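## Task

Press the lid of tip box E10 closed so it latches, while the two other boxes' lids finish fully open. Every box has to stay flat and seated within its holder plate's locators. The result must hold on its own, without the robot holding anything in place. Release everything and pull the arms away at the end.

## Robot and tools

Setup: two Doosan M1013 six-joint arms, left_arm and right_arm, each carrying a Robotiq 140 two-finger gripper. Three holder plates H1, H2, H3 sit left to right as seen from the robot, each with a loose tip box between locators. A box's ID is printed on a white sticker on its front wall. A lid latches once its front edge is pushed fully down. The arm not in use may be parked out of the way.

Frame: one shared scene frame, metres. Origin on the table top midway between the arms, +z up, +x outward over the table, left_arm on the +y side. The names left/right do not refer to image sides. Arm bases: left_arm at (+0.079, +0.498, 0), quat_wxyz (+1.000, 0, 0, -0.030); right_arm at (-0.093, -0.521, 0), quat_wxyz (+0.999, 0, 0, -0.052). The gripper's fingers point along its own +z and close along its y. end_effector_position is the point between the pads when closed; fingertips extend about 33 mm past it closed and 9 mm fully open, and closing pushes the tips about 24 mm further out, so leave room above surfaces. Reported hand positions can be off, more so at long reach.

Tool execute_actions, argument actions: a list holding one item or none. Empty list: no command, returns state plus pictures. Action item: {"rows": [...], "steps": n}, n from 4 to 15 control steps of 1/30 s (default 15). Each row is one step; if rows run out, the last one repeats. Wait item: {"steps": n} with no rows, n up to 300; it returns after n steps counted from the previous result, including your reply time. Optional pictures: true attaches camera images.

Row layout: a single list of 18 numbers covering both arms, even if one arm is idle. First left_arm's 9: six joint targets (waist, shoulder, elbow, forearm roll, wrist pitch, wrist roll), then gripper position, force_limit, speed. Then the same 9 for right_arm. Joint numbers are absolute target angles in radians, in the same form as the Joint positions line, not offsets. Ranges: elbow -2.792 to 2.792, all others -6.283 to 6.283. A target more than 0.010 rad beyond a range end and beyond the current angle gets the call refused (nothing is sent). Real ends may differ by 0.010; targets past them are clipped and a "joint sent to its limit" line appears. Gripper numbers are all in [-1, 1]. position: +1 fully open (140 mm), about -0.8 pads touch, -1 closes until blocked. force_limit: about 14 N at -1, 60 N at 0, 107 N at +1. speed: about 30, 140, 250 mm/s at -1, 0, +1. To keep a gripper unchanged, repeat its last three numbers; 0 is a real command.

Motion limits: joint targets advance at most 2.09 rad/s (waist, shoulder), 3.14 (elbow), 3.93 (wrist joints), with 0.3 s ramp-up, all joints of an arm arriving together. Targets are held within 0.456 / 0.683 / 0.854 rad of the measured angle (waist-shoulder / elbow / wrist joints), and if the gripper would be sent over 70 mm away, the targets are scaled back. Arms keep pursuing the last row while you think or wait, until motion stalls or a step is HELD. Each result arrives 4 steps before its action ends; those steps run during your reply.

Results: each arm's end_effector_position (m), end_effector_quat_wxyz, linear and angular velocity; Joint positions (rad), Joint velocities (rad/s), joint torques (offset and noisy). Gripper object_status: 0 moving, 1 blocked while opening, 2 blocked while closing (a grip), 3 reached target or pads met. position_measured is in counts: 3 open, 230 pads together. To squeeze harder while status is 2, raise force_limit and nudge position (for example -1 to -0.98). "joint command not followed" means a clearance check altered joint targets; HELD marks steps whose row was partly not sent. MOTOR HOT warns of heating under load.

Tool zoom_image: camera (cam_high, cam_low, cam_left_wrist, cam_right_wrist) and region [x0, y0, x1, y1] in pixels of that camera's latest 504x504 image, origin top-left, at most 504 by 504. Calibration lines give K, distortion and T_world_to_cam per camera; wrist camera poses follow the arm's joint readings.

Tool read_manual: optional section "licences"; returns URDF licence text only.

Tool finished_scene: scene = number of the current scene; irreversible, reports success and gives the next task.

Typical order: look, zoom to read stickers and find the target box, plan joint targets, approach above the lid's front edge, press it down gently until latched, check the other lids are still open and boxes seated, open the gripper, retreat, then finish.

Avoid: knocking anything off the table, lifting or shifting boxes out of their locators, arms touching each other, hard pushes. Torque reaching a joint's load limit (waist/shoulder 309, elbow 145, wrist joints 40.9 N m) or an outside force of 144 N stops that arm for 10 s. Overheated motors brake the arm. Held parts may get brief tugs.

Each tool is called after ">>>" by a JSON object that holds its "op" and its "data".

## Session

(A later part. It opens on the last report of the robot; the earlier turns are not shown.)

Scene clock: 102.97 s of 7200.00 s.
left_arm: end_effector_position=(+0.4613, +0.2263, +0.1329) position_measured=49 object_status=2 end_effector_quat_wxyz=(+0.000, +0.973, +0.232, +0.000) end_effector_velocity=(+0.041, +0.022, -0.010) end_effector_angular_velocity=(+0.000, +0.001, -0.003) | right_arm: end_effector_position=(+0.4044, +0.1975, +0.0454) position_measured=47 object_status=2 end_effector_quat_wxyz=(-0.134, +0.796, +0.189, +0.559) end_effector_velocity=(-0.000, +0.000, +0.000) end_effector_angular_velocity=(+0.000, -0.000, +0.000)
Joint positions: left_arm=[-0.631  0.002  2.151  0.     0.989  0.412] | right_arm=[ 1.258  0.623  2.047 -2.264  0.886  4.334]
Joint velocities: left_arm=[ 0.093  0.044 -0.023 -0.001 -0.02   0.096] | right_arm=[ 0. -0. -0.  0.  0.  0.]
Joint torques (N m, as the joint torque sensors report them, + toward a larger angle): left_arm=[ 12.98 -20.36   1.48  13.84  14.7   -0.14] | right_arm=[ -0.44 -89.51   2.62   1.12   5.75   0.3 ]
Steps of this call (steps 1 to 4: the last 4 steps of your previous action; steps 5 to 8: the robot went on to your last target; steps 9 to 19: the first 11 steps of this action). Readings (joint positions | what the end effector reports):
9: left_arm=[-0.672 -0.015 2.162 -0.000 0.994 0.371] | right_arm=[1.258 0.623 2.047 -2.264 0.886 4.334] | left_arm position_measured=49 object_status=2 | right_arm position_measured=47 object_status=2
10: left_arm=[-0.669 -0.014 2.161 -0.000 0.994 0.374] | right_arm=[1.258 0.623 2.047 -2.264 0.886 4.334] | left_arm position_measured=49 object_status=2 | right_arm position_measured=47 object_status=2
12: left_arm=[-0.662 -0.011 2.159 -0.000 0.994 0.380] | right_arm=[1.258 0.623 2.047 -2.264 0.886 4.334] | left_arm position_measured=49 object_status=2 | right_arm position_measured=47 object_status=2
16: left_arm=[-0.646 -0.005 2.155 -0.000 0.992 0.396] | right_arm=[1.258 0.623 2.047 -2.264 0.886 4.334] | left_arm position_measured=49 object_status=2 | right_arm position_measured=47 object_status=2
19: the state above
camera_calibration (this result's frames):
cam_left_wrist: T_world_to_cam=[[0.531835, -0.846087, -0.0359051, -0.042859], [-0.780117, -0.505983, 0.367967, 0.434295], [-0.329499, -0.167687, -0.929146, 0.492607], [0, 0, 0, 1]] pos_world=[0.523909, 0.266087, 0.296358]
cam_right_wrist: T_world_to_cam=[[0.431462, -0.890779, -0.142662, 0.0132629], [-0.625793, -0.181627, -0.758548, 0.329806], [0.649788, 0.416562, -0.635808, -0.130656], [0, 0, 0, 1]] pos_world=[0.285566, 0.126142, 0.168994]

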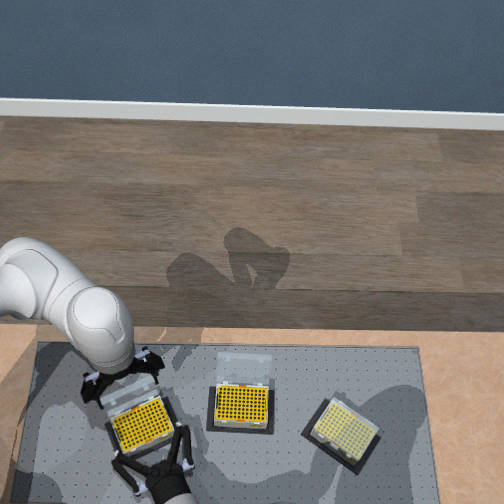

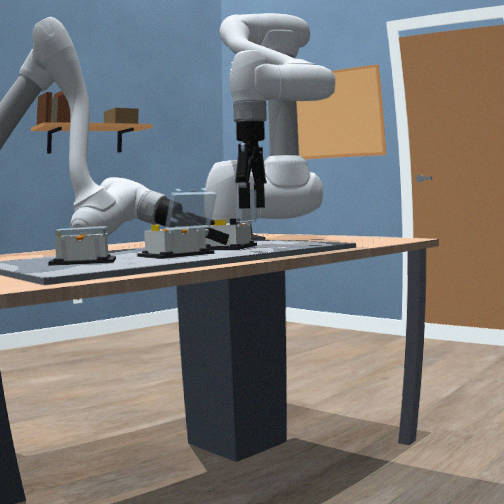

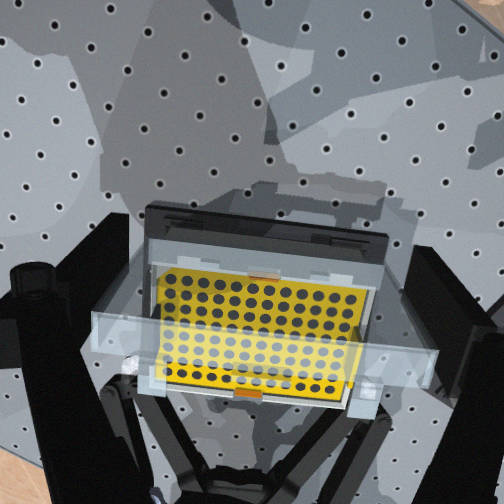

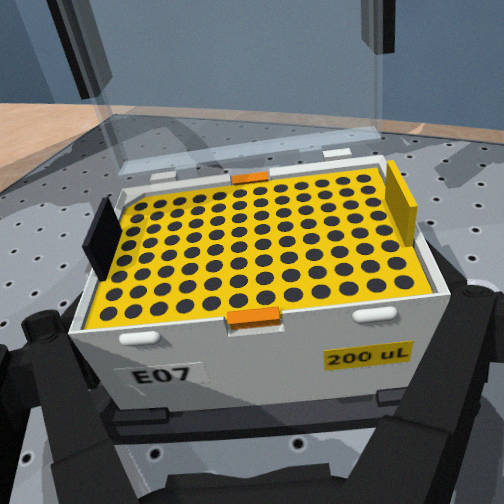

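>>> {"op": "execute_actions", "data": {"actions": [{"rows":[[-0.620,0.005,2.147,0,0.9896,0.423,-0.98,-0.85,-1,1.2585,0.623,2.047,-2.264,0.886,4.334,-0.98,1,-1],[-0.620,0.005,2.147,0,0.9896,0.423,-0.98,-0.85,-1,1.2585,0.623,2.047,-2.264,0.886,4.334,-0.98,1,-1],[-0.612,0.008,2.144,0,0.9896,0.431,-0.98,-0.85,-1,1.2585,0.623,2.047,-2.264,0.886,4.334,-0.98,1,-1],[-0.612,0.008,2.144,0,0.9896,0.431,-0.98,-0.85,-1,1.2585,0.623,2.047,-2.264,0.886,4.334,-0.98,1,-1],[-0.612,0.008,2.144,0,0.9896,0.431,-0.98,-0.85,-1,1.2585,0.623,2.047,-2.264,0.886,4.334,-0.98,1,-1],[-0.612,0.008,2.144,0,0.9896,0.431,-0.98,-0.85,-1,1.2585,0.623,2.047,-2.264,0.886,4.334,-0.98,1,-1],[-0.612,0.008,2.144,0,0.9896,0.431,1,0,-0.5,1.2585,0.623,2.047,-2.264,0.886,4.334,-0.98,1,-1]],"steps":15}]}}

>>> {"op": "execute_actions", "data": {"actions": [{"steps":20}], "pictures": true}}

Scene clock: 103.63 s of 7200.00 s.
left_arm: end_effector_position=(+0.4693, +0.2318, +0.1330) position_measured=31 object_status=0 end_effector_quat_wxyz=(-0.001, +0.973, +0.231, -0.000) end_effector_velocity=(-0.001, +0.001, -0.001) end_effector_angular_velocity=(+0.005, +0.005, -0.001) | right_arm: end_effector_position=(+0.4043, +0.1975, +0.0455) position_measured=47 object_status=2 end_effector_quat_wxyz=(-0.134, +0.796, +0.189, +0.559) end_effector_velocity=(+0.000, +0.000, +0.001) end_effector_angular_velocity=(+0.005, +0.001, -0.002)
Joint positions: left_arm=[-0.612  0.008  2.144  0.001  0.991  0.431] | right_arm=[ 1.259  0.623  2.047 -2.264  0.886  4.334]
Joint velocities: left_arm=[ 0.     0.002 -0.     0.001  0.005  0.001] | right_arm=[ 0.    -0.001 -0.    -0.     0.     0.005]
Joint torques (N m, as the joint torque sensors report them, + toward a larger angle): left_arm=[  3.13 -36.7  -35.05   4.85   1.87   0.09] | right_arm=[ -4.64 -78.78  -7.38  -0.43   1.72  -0.26]
Steps of this call (steps 1 to 4: the last 4 steps of your previous action; steps 5 to 9: the robot went on to your last target; steps 10 to 20: the first 11 steps of this action). Readings (joint positions | what the end effector reports):
10: left_arm=[-0.627 0.003 2.150 0.000 0.988 0.416] | right_arm=[1.258 0.623 2.047 -2.264 0.886 4.334] | left_arm position_measured=49 object_status=2 | right_arm position_measured=47 object_status=2
11: left_arm=[-0.624 0.004 2.149 0.000 0.988 0.419] | right_arm=[1.259 0.623 2.047 -2.264 0.886 4.334] | left_arm position_measured=49 object_status=2 | right_arm position_measured=47 object_status=2
13: left_arm=[-0.617 0.006 2.146 -0.000 0.989 0.426] | right_arm=[1.259 0.623 2.047 -2.264 0.886 4.334] | left_arm position_measured=49 object_status=2 | right_arm position_measured=47 object_status=2
17: left_arm=[-0.612 0.008 2.144 -0.000 0.990 0.431] | right_arm=[1.259 0.623 2.047 -2.264 0.886 4.334] | left_arm position_measured=49 object_status=0 | right_arm position_measured=47 object_status=2
20: the state above

Scene clock: 104.30 s of 7200.00 s.
left_arm: end_effector_position=(+0.4695, +0.2312, +0.1330) position_measured=3 object_status=3 end_effector_quat_wxyz=(-0.000, +0.973, +0.231, -0.000) end_effector_velocity=(+0.000, -0.000, +0.001) end_effector_angular_velocity=(-0.001, -0.001, +0.001) | right_arm: end_effector_position=(+0.4044, +0.1975, +0.0455) position_measured=47 object_status=2 end_effector_quat_wxyz=(-0.134, +0.796, +0.189, +0.559) end_effector_velocity=(+0.000, +0.000, +0.000) end_effector_angular_velocity=(-0.000, -0.000, +0.000)
Joint positions: left_arm=[-0.612  0.008  2.144  0.     0.99   0.431] | right_arm=[ 1.259  0.623  2.047 -2.264  0.886  4.334]
Joint velocities: left_arm=[ 0.    -0.001 -0.001 -0.     0.    -0.001] | right_arm=[ 0.  0. -0. -0.  0. -0.]
Joint torques (N m, as the joint torque sensors report them, + toward a larger angle): left_arm=[  2.04 -31.7  -35.66   4.17   0.18   0.  ] | right_arm=[  1.23 -76.56 -13.29  -2.17   1.17  -0.75]
Kept back: nothing.
Steps of this call (steps 1 to 4: the last 4 steps of your previous action; steps 5 to 15: the robot went on to your last target; steps 16 to 20: nothing new was sent). Readings (joint positions | what the end effector reports):
1: left_arm=[-0.612 0.008 2.144 0.001 0.991 0.431] | right_arm=[1.259 0.623 2.047 -2.264 0.886 4.334] | left_arm position_measured=27 object_status=0 | right_arm position_measured=47 object_status=2
2: left_arm=[-0.612 0.008 2.144 0.001 0.991 0.431] | right_arm=[1.259 0.623 2.047 -2.264 0.886 4.334] | left_arm position_measured=22 object_status=0 | right_arm position_measured=47 object_status=2
4: left_arm=[-0.612 0.008 2.144 0.001 0.991 0.431] | right_arm=[1.259 0.623 2.047 -2.264 0.886 4.334] | left_arm position_measured=13 object_status=0 | right_arm position_measured=47 object_status=2
8: left_arm=[-0.612 0.008 2.144 0.000 0.990 0.431] | right_arm=[1.259 0.623 2.047 -2.264 0.886 4.334] | left_arm position_measured=3 object_status=0 | right_arm position_measured=47 object_status=2
20: the state above
All arms were judged still, so your last target was given up. Only a new action makes them travel on or press farther. Fingers that are still opening or closing keep moving.
camera_calibration (this result's frames):
cam_left_wrist: T_world_to_cam=[[0.531595, -0.846225, -0.0361886, -0.0428928], [-0.780168, -0.505839, 0.368056, 0.443068], [-0.329764, -0.167423, -0.929099, 0.496313], [0, 0, 0, 1]] pos_world=[0.532135, 0.270918, 0.296498]
cam_right_wrist: T_world_to_cam=[[0.431486, -0.890734, -0.142871, 0.0133274], [-0.625805, -0.181477, -0.758574, 0.32982], [0.64976, 0.416723, -0.635731, -0.130592], [0, 0, 0, 1]] pos_world=[0.285506, 0.126147, 0.169076]

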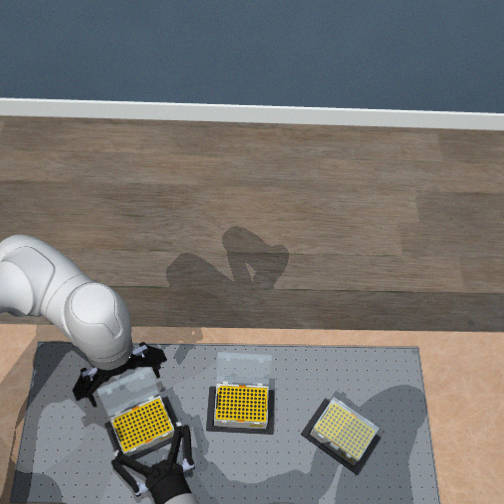

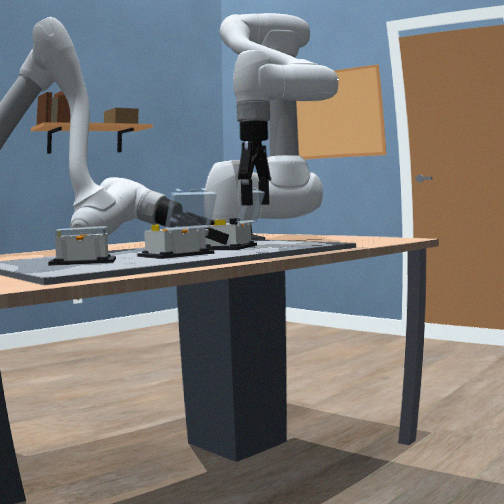

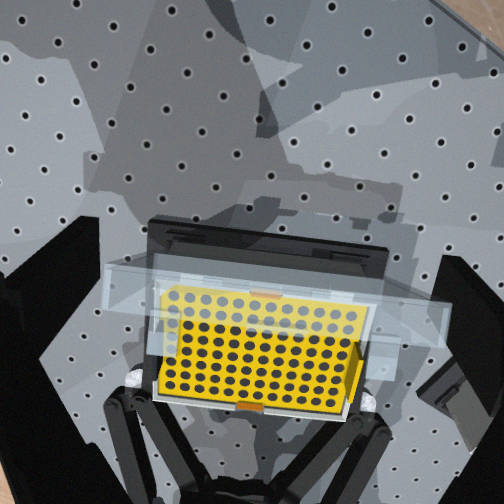

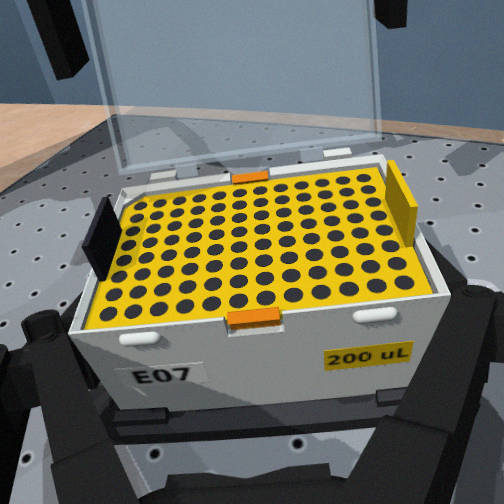

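>>> {"op": "execute_actions", "data": {"actions": [{"rows":[[-0.612,-0.09,2.045,0,1.187,0.431,1,0,0,1.2585,0.623,2.047,-2.264,0.886,4.334,1,0,-0.3]],"steps":15}]}}

>>> {"op": "execute_actions", "data": {"actions": [{"rows":[[-0.612,-0.09,2.045,0,1.187,0.431,1,0,0,1.285,0.591,2.085,-2.235,0.898,4.329,1,0,-0.3]],"steps":12}]}}

>>> {"op": "execute_actions", "data": {"actions": [{"rows":[[0.2,-0.1,2.0,0,1.2,0.431,1,0,0,1.342,0.536,2.152,-2.18,0.925,4.32,1,0,-0.3]],"steps":15}]}}

>>> {"op": "execute_actions", "data": {"actions": [{"rows":[[0.2,-0.1,2.0,0,1.2,0.431,1,0,0,1.342,0.3,2.152,-2.18,0.925,4.32,1,0,-0.3]],"steps":15}]}}

>>> {"op": "execute_actions", "data": {"actions": [{"steps":20}], "pictures": true}}

Scene clock: 104.93 s of 7200.00 s.
left_arm: end_effector_position=(+0.4618, +0.2373, +0.2276) position_measured=3 object_status=3 end_effector_quat_wxyz=(-0.000, +0.973, +0.231, -0.000) end_effector_velocity=(-0.002, +0.002, +0.001) end_effector_angular_velocity=(+0.004, +0.004, +0.000) | right_arm: end_effector_position=(+0.4044, +0.1975, +0.0454) position_measured=3 object_status=0 end_effector_quat_wxyz=(-0.134, +0.796, +0.189, +0.559) end_effector_velocity=(+0.000, -0.000, +0.000) end_effector_angular_velocity=(+0.001, +0.000, -0.001)
Joint positions: left_arm=[-0.612 -0.09   2.045 -0.     1.187  0.431] | right_arm=[ 1.258  0.623  2.047 -2.264  0.886  4.334]
Joint velocities: left_arm=[-0.001 -0.002  0.001  0.     0.007 -0.001] | right_arm=[-0.    -0.    -0.    -0.     0.     0.001]
Joint torques (N m, as the joint torque sensors report them, + toward a larger angle): left_arm=[  1.57 -25.48 -39.62   4.48   0.3   -0.06] | right_arm=[ -0.61 -79.06 -16.91  -2.1    2.49  -0.27]
Steps of this call (steps 1 to 8: nothing new was sent; steps 9 to 19: the first 11 steps of this action). Readings (joint positions | what the end effector reports):
9: left_arm=[-0.612 0.007 2.144 -0.000 0.991 0.431] | right_arm=[1.258 0.623 2.047 -2.264 0.886 4.334] | left_arm position_measured=3 object_status=3 | right_arm position_measured=47 object_status=0
10: left_arm=[-0.612 0.002 2.138 -0.000 1.002 0.431] | right_arm=[1.258 0.623 2.047 -2.264 0.886 4.334] | left_arm position_measured=3 object_status=3 | right_arm position_measured=47 object_status=0
12: left_arm=[-0.612 -0.031 2.105 -0.000 1.068 0.431] | right_arm=[1.258 0.623 2.047 -2.264 0.886 4.334] | left_arm position_measured=3 object_status=3 | right_arm position_measured=31 object_status=0
16: left_arm=[-0.612 -0.088 2.047 -0.000 1.181 0.431] | right_arm=[1.258 0.623 2.047 -2.264 0.886 4.334] | left_arm position_measured=3 object_status=3 | right_arm position_measured=8 object_status=0
19: the state above

Scene clock: 105.33 s of 7200.00 s.
left_arm: end_effector_position=(+0.4619, +0.2373, +0.2279) position_measured=3 object_status=3 end_effector_quat_wxyz=(-0.000, +0.973, +0.231, -0.000) end_effector_velocity=(-0.000, +0.000, +0.001) end_effector_angular_velocity=(-0.001, -0.000, -0.001) | right_arm: end_effector_position=(+0.3818, +0.1847, +0.0546) position_measured=3 object_status=3 end_effector_quat_wxyz=(-0.133, +0.797, +0.188, +0.559) end_effector_velocity=(-0.001, -0.002, -0.001) end_effector_angular_velocity=(-0.002, +0.001, -0.002)
Joint positions: left_arm=[-0.612 -0.09   2.045 -0.     1.187  0.431] | right_arm=[ 1.285  0.591  2.085 -2.235  0.898  4.329]
Joint velocities: left_arm=[ 0.    -0.002 -0.    -0.     0.001  0.001] | right_arm=[ 0.    -0.001  0.003  0.003  0.001 -0.   ]
Joint torques (N m, as the joint torque sensors report them, + toward a larger angle): left_arm=[  2.96 -25.23 -40.6    4.31   0.23   0.09] | right_arm=[ -2.06 -74.95 -17.2   -2.36   1.91  -0.39]
Steps of this call (steps 1 to 4: the last 4 steps of your previous action; steps 5 to 12: the first 8 steps of this action). Readings (joint positions | what the end effector reports):
5: left_arm=[-0.612 -0.090 2.045 -0.000 1.187 0.431] | right_arm=[1.259 0.622 2.048 -2.264 0.886 4.334] | left_arm position_measured=3 object_status=3 | right_arm position_measured=3 object_status=3
6: left_arm=[-0.612 -0.090 2.045 -0.000 1.187 0.431] | right_arm=[1.264 0.616 2.055 -2.258 0.888 4.333] | left_arm position_measured=3 object_status=3 | right_arm position_measured=3 object_status=3
8: left_arm=[-0.612 -0.090 2.045 -0.000 1.187 0.431] | right_arm=[1.281 0.596 2.079 -2.240 0.896 4.330] | left_arm position_measured=3 object_status=3 | right_arm position_measured=3 object_status=3
12: the state above

Scene clock: 105.83 s of 7200.00 s.
left_arm: end_effector_position=(+0.5258, +0.3445, +0.2417) position_measured=3 object_status=3 end_effector_quat_wxyz=(+0.007, +0.933, +0.359, +0.007) end_effector_velocity=(+0.168, +0.415, +0.035) end_effector_angular_velocity=(-0.020, -0.048, +0.949) | right_arm: end_effector_position=(+0.3378, +0.1621, +0.0698) position_measured=3 object_status=3 end_effector_quat_wxyz=(-0.133, +0.797, +0.189, +0.559) end_effector_velocity=(-0.000, -0.001, -0.001) end_effector_angular_velocity=(-0.001, +0.001, -0.001)
Joint positions: left_arm=[-0.344 -0.095  2.023  0.     1.193  0.431] | right_arm=[ 1.342  0.536  2.152 -2.18   0.925  4.32 ]
Joint velocities: left_arm=[ 0.949 -0.011 -0.056  0.     0.015  0.   ] | right_arm=[ 0.     0.     0.001  0.001 -0.     0.001]
Joint torques (N m, as the joint torque sensors report them, + toward a larger angle): left_arm=[  1.59 -26.69 -38.84   4.52  -0.04   0.06] | right_arm=[ -0.84 -70.69 -16.27  -1.76   2.56  -0.27]
Steps of this call (steps 1 to 4: the last 4 steps of your previous action; steps 5 to 15: the first 11 steps of this action). Readings (joint positions | what the end effector reports):
5: left_arm=[-0.611 -0.090 2.045 -0.000 1.187 0.431] | right_arm=[1.286 0.590 2.086 -2.234 0.898 4.329] | left_arm position_measured=3 object_status=3 | right_arm position_measured=3 object_status=3
6: left_arm=[-0.605 -0.090 2.044 -0.000 1.187 0.431] | right_arm=[1.292 0.584 2.093 -2.228 0.901 4.328] | left_arm position_measured=3 object_status=3 | right_arm position_measured=3 object_status=3
8: left_arm=[-0.570 -0.091 2.041 -0.000 1.188 0.431] | right_arm=[1.322 0.555 2.129 -2.199 0.916 4.323] | left_arm position_measured=3 object_status=3 | right_arm position_measured=3 object_status=3
12: left_arm=[-0.440 -0.093 2.029 0.000 1.191 0.431] | right_arm=[1.342 0.536 2.152 -2.180 0.925 4.320] | left_arm position_measured=3 object_status=3 | right_arm position_measured=3 object_status=3
15: the state above

Scene clock: 106.33 s of 7200.00 s.
left_arm: end_effector_position=(+0.5548, +0.5676, +0.2547) position_measured=3 object_status=3 end_effector_quat_wxyz=(+0.010, +0.822, +0.570, +0.017) end_effector_velocity=(-0.043, +0.400, +0.023) end_effector_angular_velocity=(+0.003, -0.036, +0.837) | right_arm: end_effector_position=(+0.3380, +0.1626, +0.2287) position_measured=3 object_status=3 end_effector_quat_wxyz=(-0.202, +0.762, +0.140, +0.600) end_effector_velocity=(-0.014, -0.041, +0.449) end_effector_angular_velocity=(+0.539, -0.188, +0.000)
Joint positions: left_arm=[ 0.133 -0.099  2.003  0.     1.199  0.431] | right_arm=[ 1.342  0.335  2.152 -2.18   0.925  4.32 ]
Joint velocities: left_arm=[ 0.837 -0.009 -0.034  0.     0.007 -0.   ] | right_arm=[ 0.001 -0.571 -0.     0.     0.001 -0.   ]
Joint torques (N m, as the joint torque sensors report them, + toward a larger angle): left_arm=[ -2.31 -22.97 -40.33   4.28   0.37   0.12] | right_arm=[ -4.55 -47.41 -20.87  -2.28   2.12  -0.39]
Steps of this call (steps 1 to 4: the last 4 steps of your previous action; steps 5 to 15: the first 11 steps of this action). Readings (joint positions | what the end effector reports):
5: left_arm=[-0.183 -0.097 2.015 0.000 1.196 0.431] | right_arm=[1.342 0.535 2.152 -2.180 0.925 4.320] | left_arm position_measured=3 object_status=3 | right_arm position_measured=3 object_status=3
6: left_arm=[-0.151 -0.097 2.014 0.000 1.196 0.431] | right_arm=[1.342 0.529 2.152 -2.180 0.925 4.320] | left_arm position_measured=3 object_status=3 | right_arm position_measured=3 object_status=3
8: left_arm=[-0.087 -0.097 2.012 0.000 1.197 0.431] | right_arm=[1.342 0.494 2.152 -2.180 0.925 4.320] | left_arm position_measured=3 object_status=3 | right_arm position_measured=3 object_status=3
12: left_arm=[0.040 -0.099 2.006 0.000 1.198 0.431] | right_arm=[1.342 0.400 2.152 -2.180 0.925 4.320] | left_arm position_measured=3 object_status=3 | right_arm position_measured=3 object_status=3
15: the state above

Scene clock: 107.00 s of 7200.00 s.
left_arm: end_effector_position=(+0.5502, +0.5993, +0.2565) position_measured=3 object_status=3 end_effector_quat_wxyz=(+0.010, +0.802, +0.597, +0.018) end_effector_velocity=(-0.000, -0.000, +0.000) end_effector_angular_velocity=(+0.000, -0.000, +0.001) | right_arm: end_effector_position=(+0.3370, +0.1597, +0.2558) position_measured=3 object_status=3 end_effector_quat_wxyz=(-0.213, +0.755, +0.131, +0.606) end_effector_velocity=(-0.000, -0.000, -0.000) end_effector_angular_velocity=(-0.001, -0.001, +0.000)
Joint positions: left_arm=[ 0.2   -0.1    2.     0.     1.2    0.431] | right_arm=[ 1.342  0.3    2.152 -2.18   0.925  4.32 ]
Joint velocities: left_arm=[-0.    -0.001 -0.     0.     0.001 -0.001] | right_arm=[ 0.    -0.     0.     0.     0.    -0.001]
Joint torques (N m, as the joint torque sensors report them, + toward a larger angle): left_arm=[  2.44 -25.12 -41.46   4.47   0.44   0.34] | right_arm=[ -0.71 -57.56 -24.84  -2.81   2.47  -0.38]
Kept back: nothing.
Steps of this call (steps 1 to 4: the last 4 steps of your previous action; steps 5 to 20: the robot went on to your last target). Readings (joint positions | what the end effector reports):
1: left_arm=[0.159 -0.100 2.002 0.000 1.200 0.431] | right_arm=[1.342 0.318 2.152 -2.180 0.925 4.320] | left_arm position_measured=3 object_status=3 | right_arm position_measured=3 object_status=3
2: left_arm=[0.179 -0.100 2.001 0.000 1.200 0.431] | right_arm=[1.342 0.306 2.152 -2.180 0.925 4.320] | left_arm position_measured=3 object_status=3 | right_arm position_measured=3 object_status=3
4: left_arm=[0.198 -0.100 2.000 0.000 1.200 0.431] | right_arm=[1.342 0.300 2.152 -2.180 0.925 4.320] | left_arm position_measured=3 object_status=3 | right_arm position_measured=3 object_status=3
8: left_arm=[0.200 -0.100 2.000 0.000 1.200 0.431] | right_arm=[1.342 0.300 2.152 -2.180 0.925 4.320] | left_arm position_measured=3 object_status=3 | right_arm position_measured=3 object_status=3
20: the state above
camera_calibration (this result's frames):
cam_left_wrist: T_world_to_cam=[[0.980519, -0.196398, 0.00315163, -0.416334], [-0.184674, -0.916284, 0.355414, 0.568419], [-0.0669149, -0.349073, -0.934704, 0.664944], [0, 0, 0, 1]] pos_world=[0.55769, 0.67118, 0.420813]
cam_right_wrist: T_world_to_cam=[[0.447761, -0.84208, -0.300686, 0.0658511], [-0.565339, -0.00608012, -0.824836, 0.408885], [0.69275, 0.539319, -0.478783, -0.0115383], [0, 0, 0, 1]] pos_world=[0.209666, 0.0641608, 0.35154]

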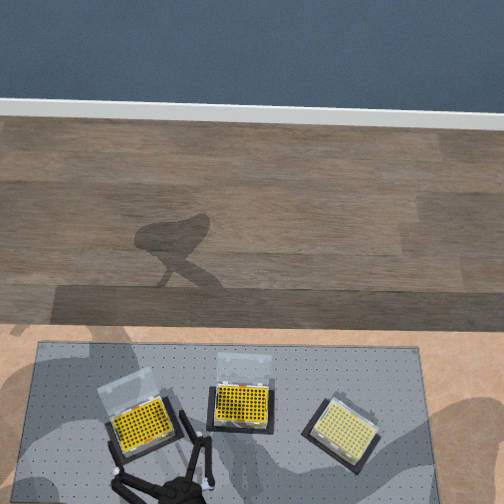

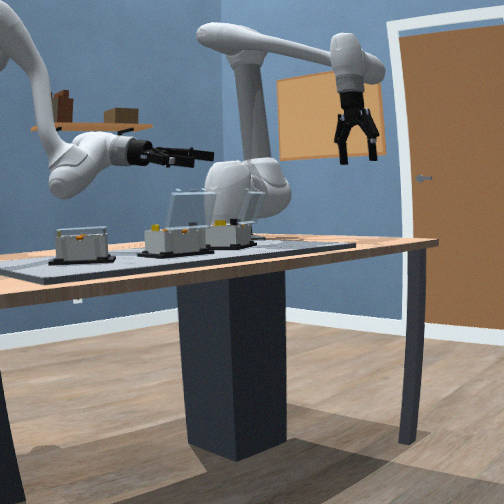

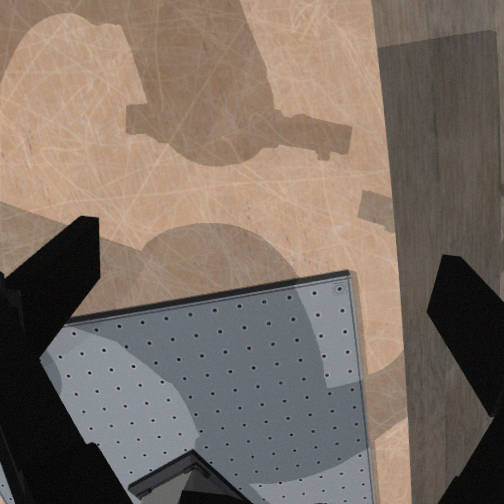

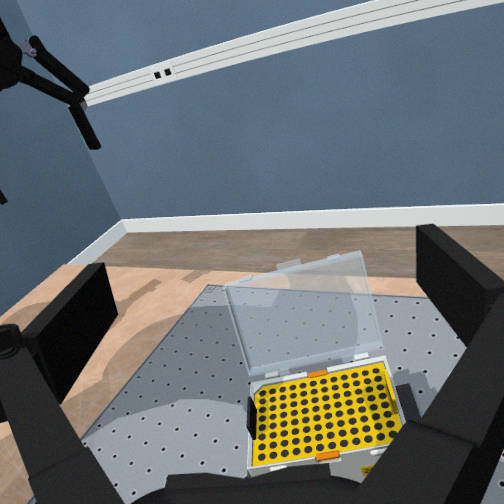

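>>> {"op": "zoom_image", "data": {"camera": "cam_low", "region": [40,170,290,280]}}

Region (40, 170, 290, 280) of cam_low's 504x504 image, scaled by 2.016, with more detail than that image has; it fills the top 222 rows of this view, and the rest is white.

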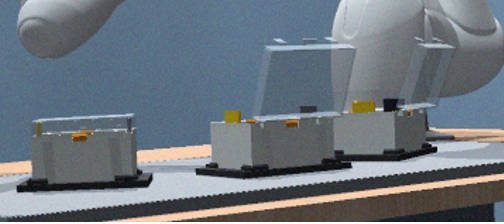

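Looks right.

>>> {"op": "finished_scene", "data": {"scene": 2}}

The scene is finished: the task was done.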